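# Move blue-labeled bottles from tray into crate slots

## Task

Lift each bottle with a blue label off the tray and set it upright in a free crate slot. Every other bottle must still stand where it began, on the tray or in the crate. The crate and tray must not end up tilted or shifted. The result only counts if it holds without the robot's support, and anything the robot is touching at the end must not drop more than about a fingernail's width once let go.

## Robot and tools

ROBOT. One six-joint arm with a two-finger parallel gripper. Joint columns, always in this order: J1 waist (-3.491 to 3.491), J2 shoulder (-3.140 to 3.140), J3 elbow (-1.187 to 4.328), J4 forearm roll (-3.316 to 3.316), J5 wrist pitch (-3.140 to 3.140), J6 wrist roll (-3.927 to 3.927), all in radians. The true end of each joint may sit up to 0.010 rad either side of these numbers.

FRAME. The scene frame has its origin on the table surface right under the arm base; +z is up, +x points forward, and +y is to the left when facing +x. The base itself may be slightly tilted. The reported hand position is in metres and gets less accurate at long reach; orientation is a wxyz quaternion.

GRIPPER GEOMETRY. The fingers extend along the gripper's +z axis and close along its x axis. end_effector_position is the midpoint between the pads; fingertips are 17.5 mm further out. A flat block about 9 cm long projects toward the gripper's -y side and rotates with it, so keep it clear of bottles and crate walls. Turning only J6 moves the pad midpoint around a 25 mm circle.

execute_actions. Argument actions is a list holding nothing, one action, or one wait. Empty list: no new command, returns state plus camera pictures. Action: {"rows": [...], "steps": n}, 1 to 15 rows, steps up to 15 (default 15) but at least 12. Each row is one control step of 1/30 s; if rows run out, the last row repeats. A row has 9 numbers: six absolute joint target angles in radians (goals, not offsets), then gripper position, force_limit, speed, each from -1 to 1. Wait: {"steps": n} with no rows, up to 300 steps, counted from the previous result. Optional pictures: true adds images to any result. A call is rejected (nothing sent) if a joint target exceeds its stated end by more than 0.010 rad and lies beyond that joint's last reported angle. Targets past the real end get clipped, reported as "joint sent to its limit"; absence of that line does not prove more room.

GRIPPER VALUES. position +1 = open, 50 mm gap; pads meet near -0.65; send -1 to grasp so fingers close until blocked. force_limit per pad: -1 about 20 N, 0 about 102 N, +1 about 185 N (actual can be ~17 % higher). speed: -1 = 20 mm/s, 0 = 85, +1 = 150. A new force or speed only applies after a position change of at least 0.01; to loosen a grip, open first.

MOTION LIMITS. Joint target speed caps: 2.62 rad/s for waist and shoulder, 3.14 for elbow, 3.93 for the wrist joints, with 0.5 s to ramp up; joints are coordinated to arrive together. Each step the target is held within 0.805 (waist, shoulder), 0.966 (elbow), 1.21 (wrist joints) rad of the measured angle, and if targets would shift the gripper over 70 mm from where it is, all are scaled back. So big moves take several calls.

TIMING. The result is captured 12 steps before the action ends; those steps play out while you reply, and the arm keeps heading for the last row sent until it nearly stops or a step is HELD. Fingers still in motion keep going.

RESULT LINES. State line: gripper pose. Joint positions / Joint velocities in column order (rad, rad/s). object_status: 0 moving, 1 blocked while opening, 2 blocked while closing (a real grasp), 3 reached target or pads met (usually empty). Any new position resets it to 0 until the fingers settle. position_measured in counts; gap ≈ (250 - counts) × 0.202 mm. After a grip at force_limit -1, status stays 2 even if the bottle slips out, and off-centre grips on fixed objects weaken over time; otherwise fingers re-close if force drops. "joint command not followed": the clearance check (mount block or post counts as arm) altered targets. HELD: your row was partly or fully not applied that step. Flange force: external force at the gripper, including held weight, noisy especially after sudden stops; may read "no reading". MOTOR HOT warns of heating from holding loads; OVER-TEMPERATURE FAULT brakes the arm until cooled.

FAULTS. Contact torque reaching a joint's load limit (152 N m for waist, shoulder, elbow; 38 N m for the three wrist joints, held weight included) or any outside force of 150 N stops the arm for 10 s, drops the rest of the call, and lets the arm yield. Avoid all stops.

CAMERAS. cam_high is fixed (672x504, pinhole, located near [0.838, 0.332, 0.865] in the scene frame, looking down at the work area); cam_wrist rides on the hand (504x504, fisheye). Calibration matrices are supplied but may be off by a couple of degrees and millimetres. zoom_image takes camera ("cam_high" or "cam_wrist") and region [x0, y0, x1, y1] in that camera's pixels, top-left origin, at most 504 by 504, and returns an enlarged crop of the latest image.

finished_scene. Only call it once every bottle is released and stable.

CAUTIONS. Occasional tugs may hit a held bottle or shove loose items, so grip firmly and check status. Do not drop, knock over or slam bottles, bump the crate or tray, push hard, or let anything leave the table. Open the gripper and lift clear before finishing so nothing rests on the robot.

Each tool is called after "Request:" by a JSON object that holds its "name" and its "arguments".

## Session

Request:
{"name": "execute_actions", "arguments": {"actions": []}}

Scene clock: 0.00 s of 6000.00 s.
end_effector_position=(+0.2481, -0.2794, +0.1989) position_measured=3 object_status=3 end_effector_quat_wxyz=(-0.125, +0.819, +0.541, +0.143)
Joint positions: [-1.055  1.211  0.255 -0.864 -1.808  1.088]
Joint velocities: [ 0.    -0.     0.001 -0.     0.001  0.001]
Flange force (N, the push that the arm receives, along the gripper's own x y z axes): no reading
camera_calibration (this result's frames):
cam_wrist: T_world_to_cam=[[0.349219, 0.862009, 0.367405, 0.0779806], [0.864985, -0.447332, 0.227366, -0.383751], [0.360344, 0.238399, -0.901842, 0.309415], [0, 0, 0, 1]] pos_world=[0.19321, -0.312648, 0.337645]

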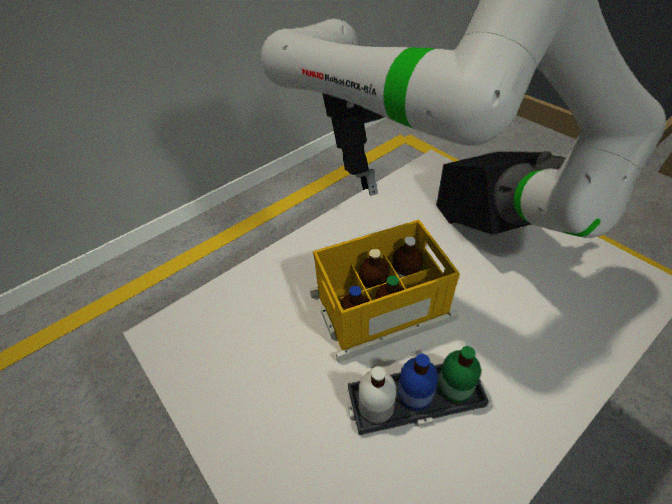

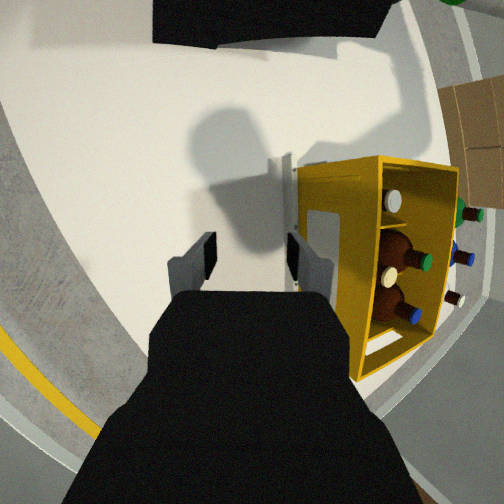

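Request:
{"name": "zoom_image", "arguments": {"camera": "cam_high", "region": [300, 210, 500, 440]}}

Region (300, 210, 500, 440) of cam_high's 672x504 image, scaled by 2.191, with more detail than that image has; it fills the left 438 columns of this view, and the rest is white.

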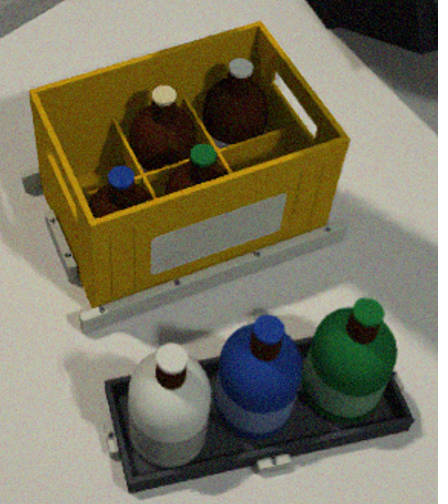

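Request:
{"name": "execute_actions", "arguments": {"actions": [{"rows": [[-0.85,0.648,0.15,-0.934,-1.76,0.575,1,0.2,0]], "steps": 15}]}}

Request:
{"name": "execute_actions", "arguments": {"actions": [{"rows": [[-0.5504,0.0848,-0.0011,-1.0049,-1.6679,0.061,1,0.2,0]], "steps": 15}]}}

Request:
{"name": "execute_actions", "arguments": {"actions": [{"steps": 30}], "pictures": true}}

Scene clock: 4.40 s of 6000.00 s.
end_effector_position=(+0.2513, -0.2778, +0.2008) position_measured=3 object_status=3 end_effector_quat_wxyz=(-0.124, +0.820, +0.541, +0.140)
Joint positions: [-1.052  1.202  0.253 -0.864 -1.808  1.079]
Joint velocities: [ 0.112 -0.308 -0.056 -0.043  0.027 -0.281]
Flange force (N, the push that the arm receives, along the gripper's own x y z axes): [-31.7 -15.2 -8.6]
Steps of this call (steps 1 to 90: nothing new was sent; then 1.30 s passed at rest; steps 91 to 93: the first 3 steps of this action). Readings (joint positions | what the end effector reports):
91: [-1.055 1.211 0.255 -0.864 -1.808 1.088] | position_measured=3 object_status=3
92: [-1.054 1.209 0.255 -0.864 -1.808 1.086] | position_measured=3 object_status=3
93: the state above

Scene clock: 4.90 s of 6000.00 s.
end_effector_position=(+0.3941, -0.1658, +0.2530) position_measured=3 object_status=3 end_effector_quat_wxyz=(-0.069, +0.849, +0.522, +0.048)
Joint positions: [-0.888  0.765  0.17  -0.919 -1.769  0.682]
Joint velocities: [ 0.472 -0.912 -0.239 -0.117  0.126 -0.83 ]
Flange force (N, the push that the arm receives, along the gripper's own x y z axes): [4.0 -2.8 -16.9]
Steps of this call (steps 1 to 12: the last 12 steps of your previous action; steps 13 to 15: the first 3 steps of this action). Readings (joint positions | what the end effector reports):
13: [-0.915 0.828 0.184 -0.912 -1.775 0.739] | position_measured=3 object_status=3
14: [-0.903 0.796 0.177 -0.915 -1.772 0.710] | position_measured=3 object_status=3
15: the state above

Scene clock: 5.90 s of 6000.00 s.
end_effector_position=(+0.4982, +0.1238, +0.2247) position_measured=3 object_status=3 end_effector_quat_wxyz=(-0.000, +0.860, +0.510, +0.001)
Joint positions: [-0.55   0.085 -0.001 -1.005 -1.668  0.061]
Joint velocities: [ 0.002 -0.001 -0.     0.     0.001  0.001]
Flange force (N, the push that the arm receives, along the gripper's own x y z axes): [2.7 0.6 -1.9]
Kept back: nothing.
Steps of this call (steps 1 to 12: the last 12 steps of your previous action; steps 13 to 30: the robot went on to your last target). Readings (joint positions | what the end effector reports):
1: [-0.872 0.734 0.162 -0.923 -1.764 0.654] | position_measured=3 object_status=3
2: [-0.857 0.704 0.154 -0.927 -1.759 0.626] | position_measured=3 object_status=3
4: [-0.826 0.642 0.138 -0.935 -1.750 0.569] | position_measured=3 object_status=3
8: [-0.765 0.519 0.108 -0.950 -1.732 0.457] | position_measured=3 object_status=3
30: the state above
camera_calibration (this result's frames):
cam_wrist: T_world_to_cam=[[0.456914, 0.889508, -0.00208979, -0.340446], [0.852312, -0.437133, 0.28719, -0.434003], [0.254545, -0.133002, -0.957871, 0.257698], [0, 0, 0, 1]] pos_world=[0.459865, 0.147387, 0.370771]

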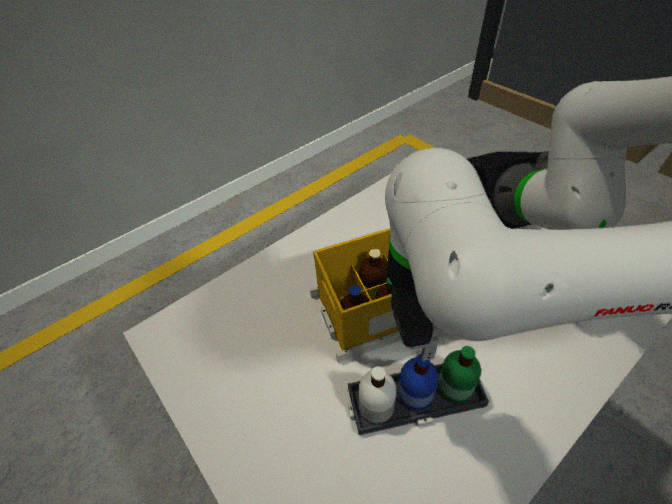

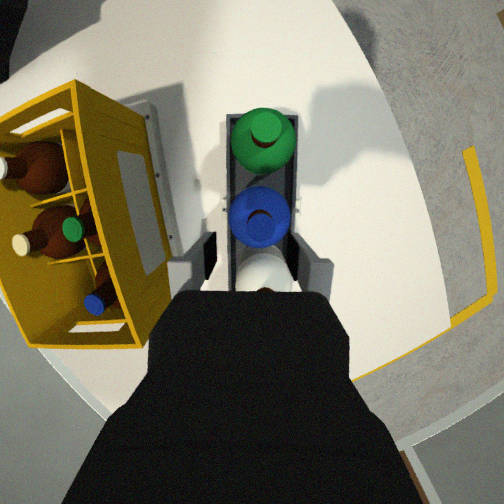

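Request:
{"name": "zoom_image", "arguments": {"camera": "cam_wrist", "region": [160, 95, 350, 300]}}

Region (160, 95, 350, 300) of cam_wrist's 504x504 image, scaled by 2.459, with more detail than that image has; it fills the left 467 columns of this view, and the rest is white.

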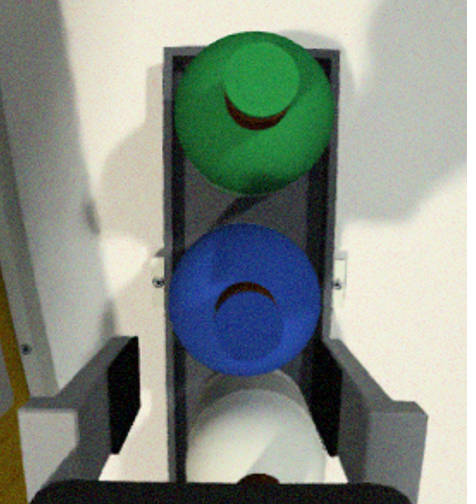

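Request:
{"name": "execute_actions", "arguments": {"actions": [{"rows": [[-0.4047,0.0730,-0.0918,-1.0233,-1.5036,0.051,1,0.2,0]], "steps": 15}]}}

Request:
{"name": "execute_actions", "arguments": {"actions": [{"steps": 13}], "pictures": true}}

Request:
{"name": "zoom_image", "arguments": {"camera": "cam_wrist", "region": [160, 60, 350, 300]}}

Scene clock: 11.40 s of 6000.00 s.
end_effector_position=(+0.4987, +0.1244, +0.2198) position_measured=3 object_status=3 end_effector_quat_wxyz=(-0.000, +0.860, +0.510, +0.001)
Joint positions: [-0.541  0.084 -0.007 -1.006 -1.658  0.06 ]
Joint velocities: [ 0.304 -0.021 -0.194 -0.038  0.353 -0.022]
Flange force (N, the push that the arm receives, along the gripper's own x y z axes): [-0.5 -6.9 -23.7]
Steps of this call (steps 1 to 15: the robot went on to your last target; steps 16 to 90: nothing new was sent; then 2.40 s passed at rest; steps 91 to 93: the first 3 steps of this action). Readings (joint positions | what the end effector reports):
91: [-0.550 0.085 -0.001 -1.005 -1.668 0.061] | position_measured=3 object_status=3
92: [-0.548 0.085 -0.002 -1.005 -1.666 0.061] | position_measured=3 object_status=3
93: the state above

Scene clock: 11.83 s of 6000.00 s.
end_effector_position=(+0.4996, +0.1307, +0.1501) position_measured=3 object_status=3 end_effector_quat_wxyz=(-0.000, +0.860, +0.510, +0.001)
Joint positions: [-0.405  0.073 -0.092 -1.023 -1.504  0.051]
Joint velocities: [ 0.001  0.    -0.    -0.001 -0.     0.   ]
Flange force (N, the push that the arm receives, along the gripper's own x y z axes): [1.5 0.2 -4.0]
Kept back: nothing.
Steps of this call (steps 1 to 12: the last 12 steps of your previous action; step 13: the robot went on to your last target). Readings (joint positions | what the end effector reports):
1: [-0.527 0.083 -0.015 -1.008 -1.642 0.059] | position_measured=3 object_status=3
2: [-0.508 0.081 -0.027 -1.010 -1.621 0.058] | position_measured=3 object_status=3
4: [-0.457 0.077 -0.059 -1.017 -1.563 0.055] | position_measured=3 object_status=3
8: [-0.405 0.073 -0.091 -1.023 -1.505 0.051] | position_measured=3 object_status=3
13: the state above
camera_calibration (this result's frames):
cam_wrist: T_world_to_cam=[[0.457143, 0.889391, -0.00207572, -0.34746], [0.852176, -0.437345, 0.287273, -0.410644], [0.25459, -0.133094, -0.957847, 0.186716], [0, 0, 0, 1]] pos_world=[0.461243, 0.154285, 0.296091]

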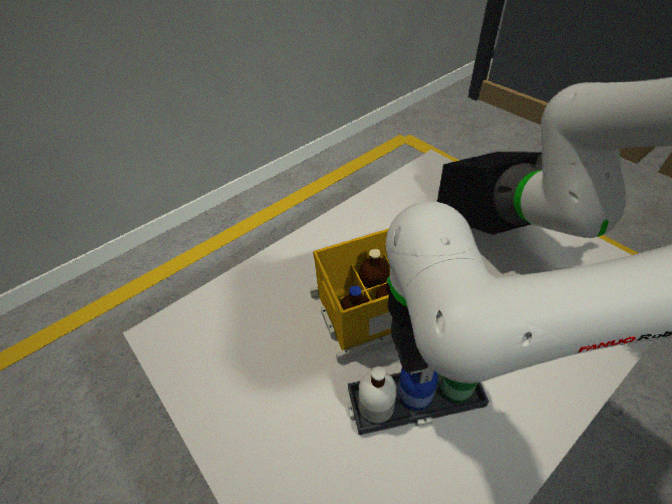

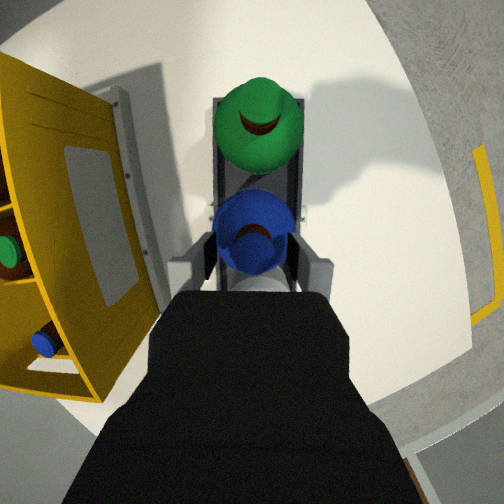

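Region (160, 60, 350, 300) of cam_wrist's 504x504 image, scaled by 2.100, with more detail than that image has; it fills the left 399 columns of this view, and the rest is white.

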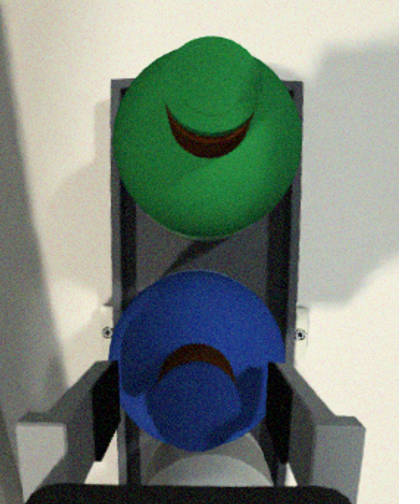

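Request:
{"name": "execute_actions", "arguments": {"actions": [{"rows": [[-0.4047,0.0730,-0.0918,-1.0233,-1.5036,0.051,-1,0.3,0]], "steps": 15}]}}

Request:
{"name": "execute_actions", "arguments": {"actions": [{"steps": 14}]}}

Scene clock: 13.63 s of 6000.00 s.
end_effector_position=(+0.4996, +0.1307, +0.1500) position_measured=35 object_status=0 end_effector_quat_wxyz=(-0.000, +0.860, +0.510, +0.001)
Joint positions: [-0.405  0.073 -0.092 -1.023 -1.504  0.051]
Joint velocities: [-0.002 -0.     0.    -0.    -0.     0.001]
Flange force (N, the push that the arm receives, along the gripper's own x y z axes): [0.9 -1.0 -2.1]
Steps of this call (steps 1 to 30: the robot went on to your last target; steps 31 to 51: nothing new was sent; steps 52 to 54: the first 3 steps of this action). Readings (joint positions | what the end effector reports):
52: [-0.405 0.073 -0.092 -1.023 -1.504 0.051] | position_measured=7 object_status=0
53: [-0.405 0.073 -0.092 -1.023 -1.504 0.051] | position_measured=21 object_status=0
54: the state above

Scene clock: 14.10 s of 6000.00 s.
end_effector_position=(+0.4996, +0.1307, +0.1500) position_measured=131 object_status=2 end_effector_quat_wxyz=(-0.000, +0.860, +0.510, +0.001)
Joint positions: [-0.405  0.073 -0.092 -1.023 -1.504  0.051]
Joint velocities: [-0.001 -0.    -0.    -0.001  0.    -0.002]
Flange force (N, the push that the arm receives, along the gripper's own x y z axes): [2.7 -0.5 -1.5]
Kept back: nothing.
Steps of this call (steps 1 to 12: the last 12 steps of your previous action; steps 13 to 14: the robot went on to your last target). Readings (joint positions | what the end effector reports):
1: [-0.405 0.073 -0.092 -1.023 -1.504 0.051] | position_measured=49 object_status=0
2: [-0.405 0.073 -0.092 -1.023 -1.504 0.051] | position_measured=63 object_status=0
4: [-0.405 0.073 -0.092 -1.023 -1.504 0.051] | position_measured=91 object_status=0
8: [-0.405 0.073 -0.092 -1.023 -1.504 0.051] | position_measured=131 object_status=0
14: the state above

Request:
{"name": "execute_actions", "arguments": {"actions": [{"rows": [[-0.417,0.073,-0.085,-1.022,-1.517,0.052,-1,0.3,0],[-0.44,0.074,-0.072,-1.019,-1.543,0.053,-1,0.3,0],[-0.47,0.076,-0.054,-1.015,-1.577,0.055,-1,0.3,0],[-0.51,0.080,-0.028,-1.010,-1.622,0.058,-1,0.3,0],[-0.5504,0.0848,-0.0011,-1.0049,-1.6679,0.061,-1,0.3,0],[-0.5504,0.0848,-0.0011,-1.0049,-1.6679,0.061,-1,0.3,0],[-0.5504,0.0848,-0.0011,-1.0049,-1.6679,0.061,-1,0.3,0],[-0.789,0.1705,0.1715,-0.9817,-1.9149,0.119,-1,0.3,0]], "steps": 15}]}}

Request:
{"name": "execute_actions", "arguments": {"actions": [{"rows": [[-0.789,0.1705,0.1715,-0.9817,-1.9149,0.119,-1,0.3,0],[-0.789,0.1705,0.1715,-0.9817,-1.9149,0.119,-1,0.3,0],[-0.789,0.1705,0.1715,-0.9817,-1.9149,0.119,-1,0.3,0],[-0.789,0.1705,0.1715,-0.9817,-1.9149,0.119,-1,0.3,0],[-0.81,0.175,0.142,-0.965,-1.91,0.16,-1,0.3,0],[-0.83,0.179,0.113,-0.949,-1.904,0.20,-1,0.3,0],[-0.9895,0.2143,-0.1209,-0.8189,-1.862,0.525,-1,0.3,0]], "steps": 15}]}}

Request:
{"name": "execute_actions", "arguments": {"actions": [{"steps": 26}], "pictures": true}}

Scene clock: 15.00 s of 6000.00 s.
end_effector_position=(+0.4998, +0.1304, +0.1545) position_measured=131 object_status=2 end_effector_quat_wxyz=(-0.000, +0.860, +0.510, +0.001)
Joint positions: [-0.414  0.073 -0.087 -1.022 -1.514  0.051]
Joint velocities: [-0.305  0.003  0.173  0.041 -0.344  0.025]
Flange force (N, the push that the arm receives, along the gripper's own x y z axes): [1.7 4.8 25.8]
Steps of this call (steps 1 to 15: the robot went on to your last target; steps 16 to 24: nothing new was sent; steps 25 to 27: the first 3 steps of this action). Readings (joint positions | what the end effector reports):
25: [-0.405 0.073 -0.092 -1.023 -1.504 0.051] | position_measured=131 object_status=2
26: [-0.406 0.073 -0.091 -1.023 -1.505 0.051] | position_measured=131 object_status=2
27: the state above

Scene clock: 15.50 s of 6000.00 s.
end_effector_position=(+0.4828, +0.0969, +0.3355) position_measured=131 object_status=2 end_effector_quat_wxyz=(+0.000, +0.860, +0.510, +0.001)
Joint positions: [-0.772  0.164  0.159 -0.983 -1.897  0.114]
Joint velocities: [-0.413  0.155  0.299  0.038 -0.423  0.106]
Flange force (N, the push that the arm receives, along the gripper's own x y z axes): [-6.6 3.8 -16.8]
Steps of this call (steps 1 to 12: the last 12 steps of your previous action; steps 13 to 15: the first 3 steps of this action). Readings (joint positions | what the end effector reports):
13: [-0.733 0.149 0.131 -0.987 -1.856 0.104] | position_measured=131 object_status=2
14: [-0.755 0.158 0.147 -0.985 -1.880 0.110] | position_measured=131 object_status=2
15: the state above

Scene clock: 16.37 s of 6000.00 s.
end_effector_position=(+0.3298, +0.0000, +0.3395) position_measured=131 object_status=2 end_effector_quat_wxyz=(-0.000, +0.861, +0.509, +0.000)
Joint positions: [-0.989  0.214 -0.121 -0.819 -1.862  0.525]
Joint velocities: [-0.    -0.     0.001 -0.    -0.002  0.001]
Flange force (N, the push that the arm receives, along the gripper's own x y z axes): [1.0 -0.3 3.2]
Kept back: nothing.
Steps of this call (steps 1 to 12: the last 12 steps of your previous action; steps 13 to 26: the robot went on to your last target). Readings (joint positions | what the end effector reports):
1: [-0.783 0.168 0.167 -0.982 -1.908 0.117] | position_measured=131 object_status=2
2: [-0.788 0.170 0.171 -0.982 -1.914 0.119] | position_measured=131 object_status=2
4: [-0.798 0.172 0.162 -0.976 -1.914 0.134] | position_measured=131 object_status=2
8: [-0.859 0.186 0.074 -0.926 -1.898 0.256] | position_measured=131 object_status=2
26: the state above
camera_calibration (this result's frames):
cam_wrist: T_world_to_cam=[[0.458098, 0.888899, -0.00221822, -0.153502], [0.851835, -0.438281, 0.286857, -0.377241], [0.254015, -0.133298, -0.957971, 0.394229], [0, 0, 0, 1]] pos_world=[0.291526, 0.02366, 0.485534]

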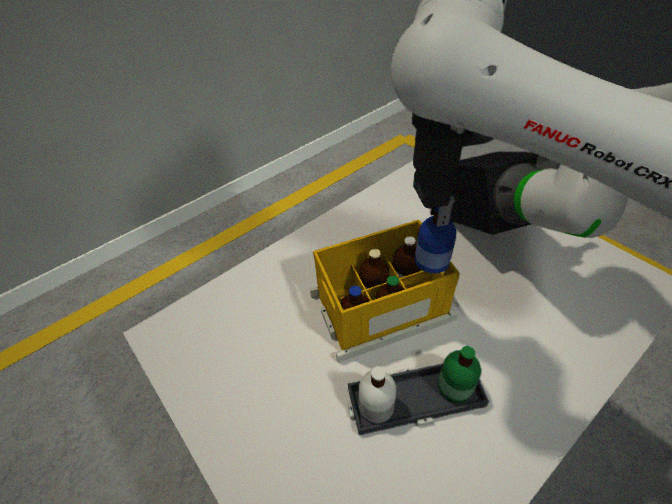

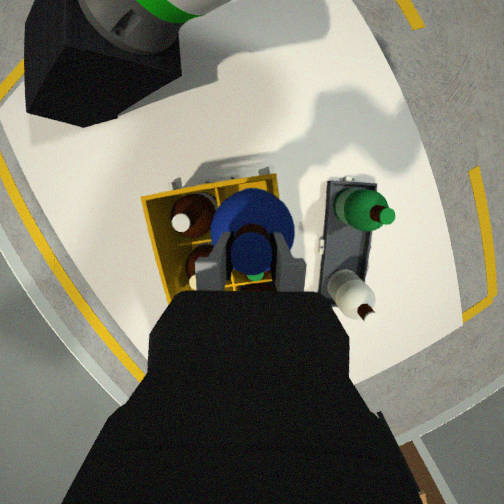

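Request:
{"name": "zoom_image", "arguments": {"camera": "cam_wrist", "region": [130, 160, 320, 300]}}

Request:
{"name": "zoom_image", "arguments": {"camera": "cam_high", "region": [370, 190, 480, 320]}}

Region (130, 160, 320, 300) of cam_wrist's 504x504 image, scaled by 2.653, with more detail than that image has; it fills the top 371 rows of this view, and the rest is white.

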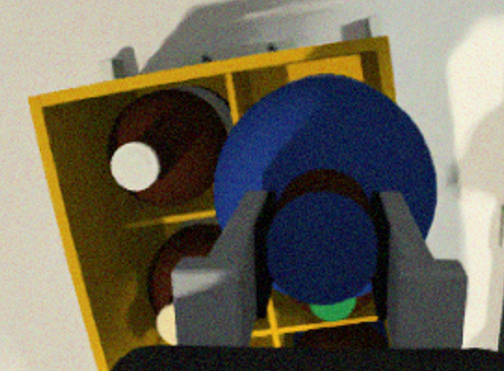

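Region (370, 190, 480, 320) of cam_high's 672x504 image, scaled by 3.877, with more detail than that image has; it fills the left 426 columns of this view, and the rest is white.

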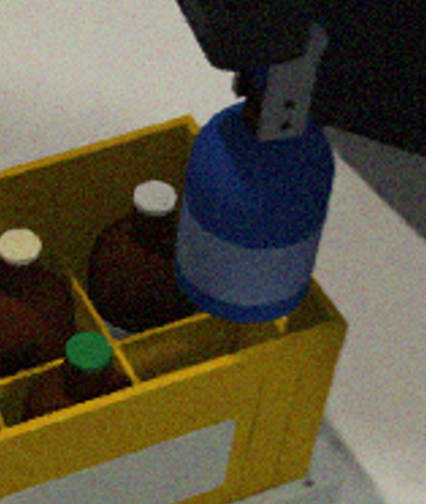

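Request:
{"name": "execute_actions", "arguments": {"actions": [{"rows": [[-0.989,0.227,-0.123,-0.8155,-1.852,0.535,-1,0.3,0],[-0.9881,0.2398,-0.1253,-0.8123,-1.8414,0.546,-1,0.3,0],[-0.9881,0.2398,-0.1253,-0.8123,-1.8414,0.546,-1,0.3,0],[-0.982,0.2378,-0.133,-0.8146,-1.833,0.547,-1,0.3,0],[-0.973,0.235,-0.145,-0.818,-1.821,0.548,-1,0.3,0],[-0.962,0.2315,-0.160,-0.8225,-1.806,0.550,-1,0.3,0],[-0.950,0.228,-0.175,-0.827,-1.790,0.5515,-1,0.3,0],[-0.938,0.2245,-0.1905,-0.832,-1.7735,0.553,-1,0.3,0],[-0.926,0.221,-0.206,-0.8365,-1.757,0.555,-1,0.3,0],[-0.914,0.218,-0.221,-0.841,-1.741,0.557,-1,0.3,0],[-0.903,0.2152,-0.2345,-0.8455,-1.726,0.5585,-1,0.3,0],[-0.8917,0.2123,-0.2485,-0.8498,-1.7108,0.560,-1,0.3,0]], "steps": 15}]}}

Request:
{"name": "execute_actions", "arguments": {"actions": [{"steps": 16}], "pictures": true}}

Request:
{"name": "zoom_image", "arguments": {"camera": "cam_wrist", "region": [100, 150, 330, 300]}}

Scene clock: 19.50 s of 6000.00 s.
end_effector_position=(+0.3287, -0.0043, +0.3378) position_measured=131 object_status=2 end_effector_quat_wxyz=(-0.001, +0.861, +0.509, +0.000)
Joint positions: [-0.99   0.224 -0.122 -0.816 -1.855  0.533]
Joint velocities: [-0.001  0.294 -0.051  0.076  0.248  0.239]
Flange force (N, the push that the arm receives, along the gripper's own x y z axes): [33.8 -19.4 -2.8]
Steps of this call (steps 1 to 30: the robot went on to your last target; steps 31 to 90: nothing new was sent; then 0.03 s passed at rest; steps 91 to 93: the first 3 steps of this action). Readings (joint positions | what the end effector reports):
91: [-0.990 0.214 -0.121 -0.819 -1.862 0.525] | position_measured=131 object_status=2
92: [-0.989 0.216 -0.121 -0.818 -1.861 0.527] | position_measured=131 object_status=2
93: the state above

Scene clock: 20.03 s of 6000.00 s.
end_effector_position=(+0.3278, -0.0129, +0.2697) position_measured=131 object_status=2 end_effector_quat_wxyz=(-0.000, +0.860, +0.510, +0.000)
Joint positions: [-0.892  0.212 -0.248 -0.85  -1.711  0.56 ]
Joint velocities: [ 0.001 -0.001  0.    -0.001  0.    -0.001]
Flange force (N, the push that the arm receives, along the gripper's own x y z axes): [1.1 1.3 2.7]
Kept back: nothing.
Steps of this call (steps 1 to 12: the last 12 steps of your previous action; steps 13 to 16: the robot went on to your last target). Readings (joint positions | what the end effector reports):
1: [-0.989 0.234 -0.124 -0.814 -1.847 0.541] | position_measured=131 object_status=2
2: [-0.987 0.239 -0.127 -0.813 -1.840 0.545] | position_measured=131 object_status=2
4: [-0.973 0.236 -0.145 -0.818 -1.821 0.548] | position_measured=131 object_status=2
8: [-0.930 0.222 -0.200 -0.835 -1.763 0.554] | position_measured=131 object_status=2
16: the state above
camera_calibration (this result's frames):
cam_wrist: T_world_to_cam=[[0.456425, 0.889759, -0.00226359, -0.140666], [0.852644, -0.436656, 0.286932, -0.361425], [0.254312, -0.132893, -0.957948, 0.326081], [0, 0, 0, 1]] pos_world=[0.289443, 0.0106743, 0.415755]

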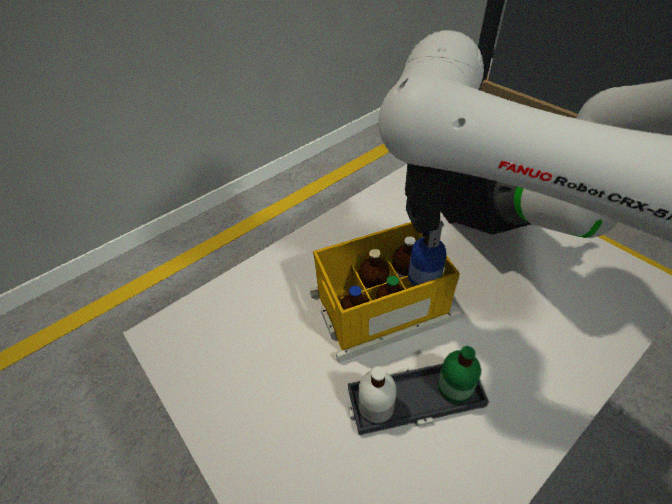

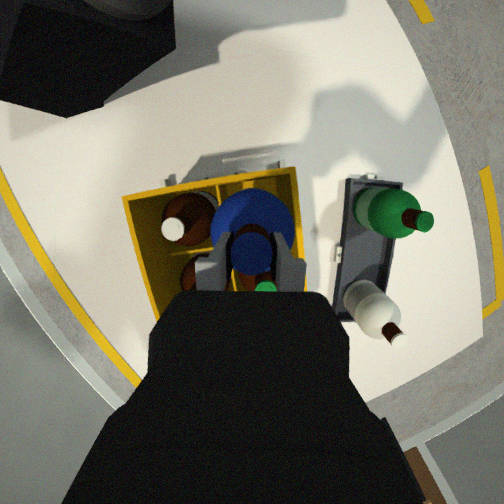

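Region (100, 150, 330, 300) of cam_wrist's 504x504 image, scaled by 2.191, with more detail than that image has; it fills the top 329 rows of this view, and the rest is white.

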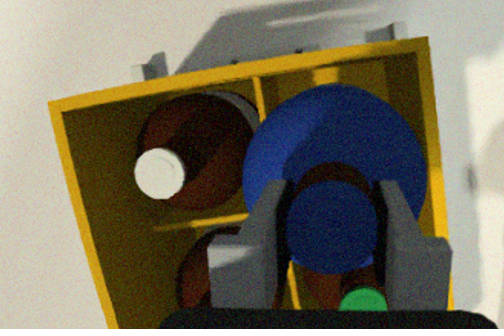

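Request:
{"name": "execute_actions", "arguments": {"actions": [{"rows": [[-0.8881,0.2063,-0.2557,-0.8523,-1.7074,0.558,-1,0.3,0],[-0.8809,0.2049,-0.2635,-0.8553,-1.6984,0.559,-1,0.3,0],[-0.8701,0.2030,-0.2750,-0.8600,-1.6848,0.560,-1,0.3,0],[-0.8584,0.2012,-0.2872,-0.8652,-1.6701,0.561,-1,0.3,0],[-0.8455,0.1997,-0.3000,-0.8711,-1.6543,0.562,-1,0.3,0],[-0.8326,0.1986,-0.3124,-0.8772,-1.6384,0.563,-1,0.3,0],[-0.8195,0.1979,-0.3244,-0.8835,-1.6225,0.565,-1,0.3,0],[-0.8062,0.1975,-0.3360,-0.8901,-1.6065,0.566,-1,0.3,0],[-0.7928,0.1976,-0.3473,-0.8969,-1.5906,0.568,-1,0.3,0],[-0.7793,0.1980,-0.3582,-0.9040,-1.5746,0.570,-1,0.3,0],[-0.7657,0.1988,-0.3687,-0.9113,-1.5585,0.572,-1,0.3,0],[-0.7519,0.2000,-0.3789,-0.9188,-1.5425,0.574,-1,0.3,0],[-0.7390,0.2014,-0.3880,-0.9260,-1.5275,0.576,-1,0.3,0],[-0.7270,0.2030,-0.3961,-0.9328,-1.5137,0.578,-1,0.3,0],[-0.7169,0.2046,-0.4027,-0.9386,-1.5021,0.579,-1,0.3,0]], "steps": 15}]}}

Request:
{"name": "execute_actions", "arguments": {"actions": [{"rows": [[-0.7098,0.2058,-0.4072,-0.9428,-1.4940,0.581,-1,0.3,0],[-0.7047,0.2067,-0.4103,-0.9458,-1.4883,0.5815,-1,0.3,0],[-0.7016,0.2073,-0.4122,-0.9476,-1.4848,0.582,-1,0.3,0],[-0.6997,0.2077,-0.4133,-0.9487,-1.4827,0.582,-1,0.3,0],[-0.6979,0.2080,-0.4144,-0.9498,-1.4806,0.5826,-1,0.3,0]], "steps": 12}]}}

Request:
{"name": "execute_actions", "arguments": {"actions": [{"rows": [[-0.6951,0.2086,-0.4161,-0.9515,-1.4775,0.583,-1,0.3,0]], "steps": 12}]}}

Request:
{"name": "execute_actions", "arguments": {"actions": [{"steps": 10}]}}

Scene clock: 22.37 s of 6000.00 s.
end_effector_position=(+0.3274, -0.0113, +0.2660) position_measured=131 object_status=2 end_effector_quat_wxyz=(-0.000, +0.860, +0.510, +0.001)
Joint positions: [-0.886  0.207 -0.257 -0.853 -1.705  0.559]
Joint velocities: [ 0.167 -0.082 -0.203 -0.079  0.195 -0.   ]
Flange force (N, the push that the arm receives, along the gripper's own x y z axes): [8.1 -7.0 -9.3]
Steps of this call (steps 1 to 15: the robot went on to your last target; steps 16 to 67: nothing new was sent; steps 68 to 70: the first 3 steps of this action). Readings (joint positions | what the end effector reports):
68: [-0.892 0.212 -0.249 -0.850 -1.711 0.560] | position_measured=131 object_status=2
69: [-0.890 0.210 -0.251 -0.851 -1.709 0.560] | position_measured=131 object_status=2
70: the state above

Scene clock: 22.77 s of 6000.00 s.
end_effector_position=(+0.3271, -0.0108, +0.1835) position_measured=131 object_status=2 end_effector_quat_wxyz=(-0.000, +0.860, +0.510, +0.001)
Joint positions: [-0.745  0.201 -0.383 -0.923 -1.535  0.575]
Joint velocities: [ 0.383  0.047 -0.27  -0.21   0.442  0.06 ]
Flange force (N, the push that the arm receives, along the gripper's own x y z axes): [4.0 -6.0 2.7]
Kept back: the last 12 steps of this action.
Steps of this call (steps 1 to 12: the last 12 steps of your previous action). Readings (joint positions | what the end effector reports):
1: [-0.879 0.205 -0.265 -0.856 -1.696 0.559] | position_measured=131 object_status=2
2: [-0.870 0.203 -0.275 -0.860 -1.685 0.560] | position_measured=131 object_status=2
4: [-0.849 0.200 -0.297 -0.870 -1.658 0.562] | position_measured=131 object_status=2
8: [-0.798 0.198 -0.342 -0.894 -1.597 0.567] | position_measured=131 object_status=2
12: the state above

Scene clock: 23.17 s of 6000.00 s.
end_effector_position=(+0.3271, -0.0110, +0.1576) position_measured=131 object_status=2 end_effector_quat_wxyz=(-0.000, +0.860, +0.510, +0.000)
Joint positions: [-0.698  0.208 -0.414 -0.95  -1.481  0.583]
Joint velocities: [ 0.002  0.    -0.    -0.001 -0.    -0.   ]
Flange force (N, the push that the arm receives, along the gripper's own x y z axes): [4.0 -0.4 4.6]
Kept back: the last 12 steps of this action.
Steps of this call (steps 1 to 12: the last 12 steps of your previous action). Readings (joint positions | what the end effector reports):
1: [-0.733 0.202 -0.392 -0.930 -1.521 0.577] | position_measured=131 object_status=2
2: [-0.722 0.204 -0.399 -0.936 -1.508 0.579] | position_measured=131 object_status=2
4: [-0.706 0.207 -0.410 -0.945 -1.489 0.581] | position_measured=131 object_status=2
8: [-0.698 0.208 -0.414 -0.950 -1.481 0.583] | position_measured=131 object_status=2
12: the state above

Scene clock: 23.57 s of 6000.00 s.
end_effector_position=(+0.3271, -0.0110, +0.1560) position_measured=131 object_status=2 end_effector_quat_wxyz=(-0.000, +0.860, +0.510, +0.001)
Joint positions: [-0.695  0.209 -0.416 -0.952 -1.477  0.583]
Joint velocities: [-0.001  0.     0.001  0.     0.     0.   ]
Flange force (N, the push that the arm receives, along the gripper's own x y z axes): [0.9 1.4 1.7]
Kept back: nothing.
Steps of this call (steps 1 to 12: the last 12 steps of your previous action). Readings (joint positions | what the end effector reports):
1: [-0.698 0.208 -0.414 -0.950 -1.481 0.583] | position_measured=131 object_status=2
2: [-0.697 0.208 -0.415 -0.951 -1.479 0.583] | position_measured=131 object_status=2
4: [-0.695 0.209 -0.416 -0.952 -1.478 0.583] | position_measured=131 object_status=2
8: [-0.695 0.209 -0.416 -0.952 -1.477 0.583] | position_measured=131 object_status=2
12: the state above

Request:
{"name": "execute_actions", "arguments": {"actions": [{"rows": [[-0.6923,0.2091,-0.4178,-0.9531,-1.4743,0.5835,-1,0.3,0]], "steps": 12}]}}

Request:
{"name": "execute_actions", "arguments": {"actions": [{"steps": 12}]}}

Scene clock: 24.17 s of 6000.00 s.
end_effector_position=(+0.3271, -0.0110, +0.1560) position_measured=131 object_status=2 end_effector_quat_wxyz=(-0.000, +0.860, +0.510, +0.000)
Joint positions: [-0.695  0.209 -0.416 -0.952 -1.477  0.583]
Joint velocities: [ 0.     0.     0.    -0.001  0.     0.002]
Flange force (N, the push that the arm receives, along the gripper's own x y z axes): [0.7 0.2 4.2]
Kept back: the last 12 steps of this action.
Steps of this call (steps 1 to 15: the robot went on to your last target; steps 16 to 18: nothing new was sent). Readings (joint positions | what the end effector reports):
1: [-0.695 0.209 -0.416 -0.952 -1.477 0.583] | position_measured=131 object_status=2
2: [-0.695 0.209 -0.416 -0.952 -1.477 0.583] | position_measured=131 object_status=2
4: [-0.695 0.209 -0.416 -0.952 -1.477 0.583] | position_measured=131 object_status=2
8: [-0.695 0.209 -0.416 -0.952 -1.477 0.583] | position_measured=131 object_status=2
18: the state above

Scene clock: 24.57 s of 6000.00 s.
end_effector_position=(+0.3271, -0.0110, +0.1545) position_measured=131 object_status=2 end_effector_quat_wxyz=(-0.000, +0.860, +0.510, +0.000)
Joint positions: [-0.692  0.209 -0.418 -0.953 -1.474  0.584]
Joint velocities: [-0.    -0.001 -0.002  0.001 -0.    -0.001]
Flange force (N, the push that the arm receives, along the gripper's own x y z axes): [1.4 -0.3 3.2]
Kept back: nothing.
Steps of this call (steps 1 to 12: the last 12 steps of your previous action). Readings (joint positions | what the end effector reports):
1: [-0.695 0.209 -0.416 -0.952 -1.477 0.583] | position_measured=131 object_status=2
2: [-0.694 0.209 -0.417 -0.952 -1.476 0.583] | position_measured=131 object_status=2
4: [-0.692 0.209 -0.418 -0.953 -1.474 0.583] | position_measured=131 object_status=2
8: [-0.692 0.209 -0.418 -0.953 -1.474 0.583] | position_measured=131 object_status=2
12: the state above

Request:
{"name": "execute_actions", "arguments": {"actions": [{"rows": [[-0.6895,0.2097,-0.4195,-0.9548,-1.4712,0.584,-1,0.3,0]], "steps": 12}]}}

Request:
{"name": "execute_actions", "arguments": {"actions": [{"steps": 12}]}}

Scene clock: 24.93 s of 6000.00 s.
end_effector_position=(+0.3271, -0.0110, +0.1545) position_measured=131 object_status=2 end_effector_quat_wxyz=(-0.000, +0.860, +0.510, +0.000)
Joint positions: [-0.692  0.209 -0.418 -0.953 -1.474  0.584]
Joint velocities: [-0.001  0.     0.001 -0.     0.    -0.   ]
Flange force (N, the push that the arm receives, along the gripper's own x y z axes): [2.2 -0.3 3.7]
Kept back: the last 12 steps of this action.
Steps of this call (steps 1 to 11: the robot went on to your last target). Readings (joint positions | what the end effector reports):
1: [-0.692 0.209 -0.418 -0.953 -1.474 0.584] | position_measured=131 object_status=2
2: [-0.692 0.209 -0.418 -0.953 -1.474 0.583] | position_measured=131 object_status=2
4: [-0.692 0.209 -0.418 -0.953 -1.474 0.584] | position_measured=131 object_status=2
8: [-0.692 0.209 -0.418 -0.953 -1.474 0.584] | position_measured=131 object_status=2
11: the state above

Scene clock: 25.33 s of 6000.00 s.
end_effector_position=(+0.3270, -0.0110, +0.1530) position_measured=131 object_status=2 end_effector_quat_wxyz=(-0.000, +0.860, +0.510, +0.000)
Joint positions: [-0.69   0.21  -0.419 -0.955 -1.471  0.584]
Joint velocities: [ 0.001 -0.002 -0.    -0.    -0.001 -0.001]
Flange force (N, the push that the arm receives, along the gripper's own x y z axes): [3.9 1.5 -6.9]
Kept back: nothing.
Steps of this call (steps 1 to 12: the last 12 steps of your previous action). Readings (joint positions | what the end effector reports):
1: [-0.692 0.209 -0.418 -0.953 -1.474 0.584] | position_measured=131 object_status=2
2: [-0.691 0.209 -0.419 -0.954 -1.473 0.584] | position_measured=131 object_status=2
4: [-0.690 0.210 -0.419 -0.955 -1.471 0.584] | position_measured=131 object_status=2
8: [-0.690 0.210 -0.419 -0.955 -1.471 0.584] | position_measured=131 object_status=2
12: the state above

Touch down. Open to ~36 mm and retreat.

Request:
{"name": "execute_actions", "arguments": {"actions": [{"rows": [[-0.6895,0.2097,-0.4195,-0.9548,-1.4712,0.584,0.55,0.3,0],[-0.6895,0.2097,-0.4195,-0.9548,-1.4712,0.584,0.55,0.3,0],[-0.6895,0.2097,-0.4195,-0.9548,-1.4712,0.584,0.55,0.3,0],[-0.6895,0.2097,-0.4195,-0.9548,-1.4712,0.584,0.55,0.3,0],[-0.6895,0.2097,-0.4195,-0.9548,-1.4712,0.584,0.55,0.3,0],[-0.6895,0.2097,-0.4195,-0.9548,-1.4712,0.584,0.55,0.3,0],[-0.7016,0.2073,-0.4122,-0.9476,-1.4848,0.582,0.55,0.3,0],[-0.7169,0.2046,-0.4027,-0.9386,-1.5021,0.579,0.55,0.3,0],[-0.7390,0.2014,-0.3880,-0.9260,-1.5275,0.576,0.55,0.3,0],[-0.7657,0.1988,-0.3687,-0.9113,-1.5585,0.572,0.55,0.3,0],[-0.7928,0.1976,-0.3473,-0.8969,-1.5906,0.568,0.55,0.3,0],[-0.8062,0.1975,-0.3360,-0.8901,-1.6065,0.566,0.55,0.3,0]], "steps": 15}]}}

Request:
{"name": "execute_actions", "arguments": {"actions": [{"steps": 18}], "pictures": true}}

Scene clock: 26.13 s of 6000.00 s.
end_effector_position=(+0.3270, -0.0110, +0.1530) position_measured=99 object_status=0 end_effector_quat_wxyz=(-0.000, +0.860, +0.510, +0.000)
Joint positions: [-0.689  0.21  -0.42  -0.955 -1.471  0.584]
Joint velocities: [-0.001  0.001 -0.    -0.001  0.001 -0.001]
Flange force (N, the push that the arm receives, along the gripper's own x y z axes): [3.3 -0.6 -2.9]
Steps of this call (steps 1 to 15: the robot went on to your last target; steps 16 to 21: nothing new was sent; steps 22 to 24: the first 3 steps of this action). Readings (joint positions | what the end effector reports):
22: [-0.689 0.210 -0.420 -0.955 -1.471 0.584] | position_measured=127 object_status=0
23: [-0.689 0.210 -0.420 -0.955 -1.471 0.584] | position_measured=113 object_status=0
24: the state above

Scene clock: 26.73 s of 6000.00 s.
end_effector_position=(+0.3270, -0.0107, +0.2179) position_measured=70 object_status=3 end_effector_quat_wxyz=(-0.000, +0.860, +0.510, +0.000)
Joint positions: [-0.806  0.197 -0.336 -0.89  -1.606  0.566]
Joint velocities: [ 0.     0.001  0.001 -0.001  0.    -0.002]
Flange force (N, the push that the arm receives, along the gripper's own x y z axes): [2.5 -0.5 -1.9]
Kept back: nothing.
Steps of this call (steps 1 to 12: the last 12 steps of your previous action; steps 13 to 18: the robot went on to your last target). Readings (joint positions | what the end effector reports):
1: [-0.689 0.210 -0.420 -0.955 -1.471 0.584] | position_measured=85 object_status=0
2: [-0.689 0.210 -0.420 -0.955 -1.471 0.584] | position_measured=73 object_status=0
4: [-0.689 0.210 -0.420 -0.955 -1.471 0.584] | position_measured=70 object_status=0
8: [-0.728 0.203 -0.395 -0.932 -1.516 0.578] | position_measured=70 object_status=0
18: the state above
camera_calibration (this result's frames):
cam_wrist: T_world_to_cam=[[0.457379, 0.88927, -0.00207541, -0.142708], [0.85218, -0.437633, 0.286822, -0.344729], [0.254154, -0.132955, -0.957982, 0.276974], [0, 0, 0, 1]] pos_world=[0.288649, 0.0128667, 0.363916]

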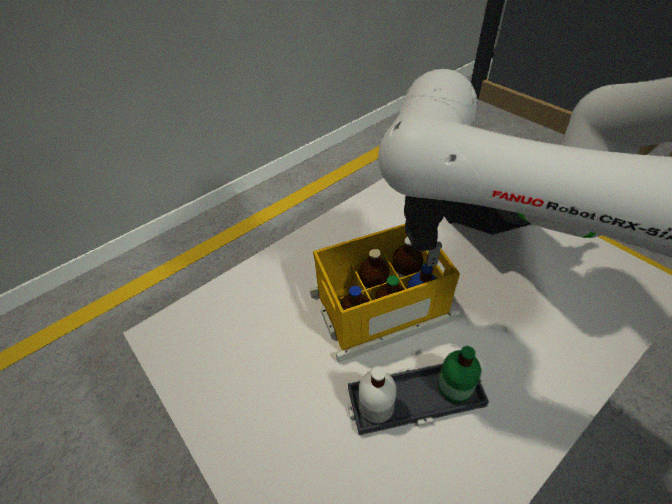

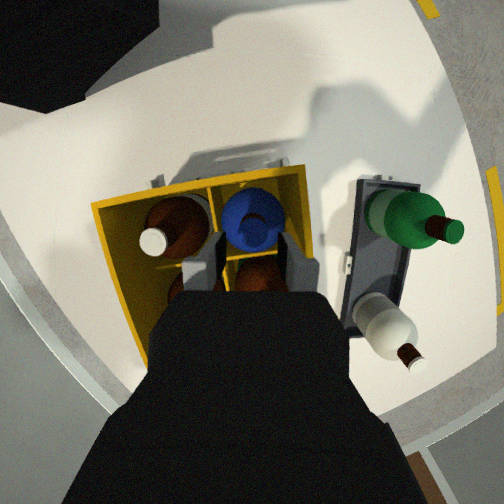

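Request:
{"name": "finished_scene", "arguments": {"scene": 2}}

The scene is finished: the task was done.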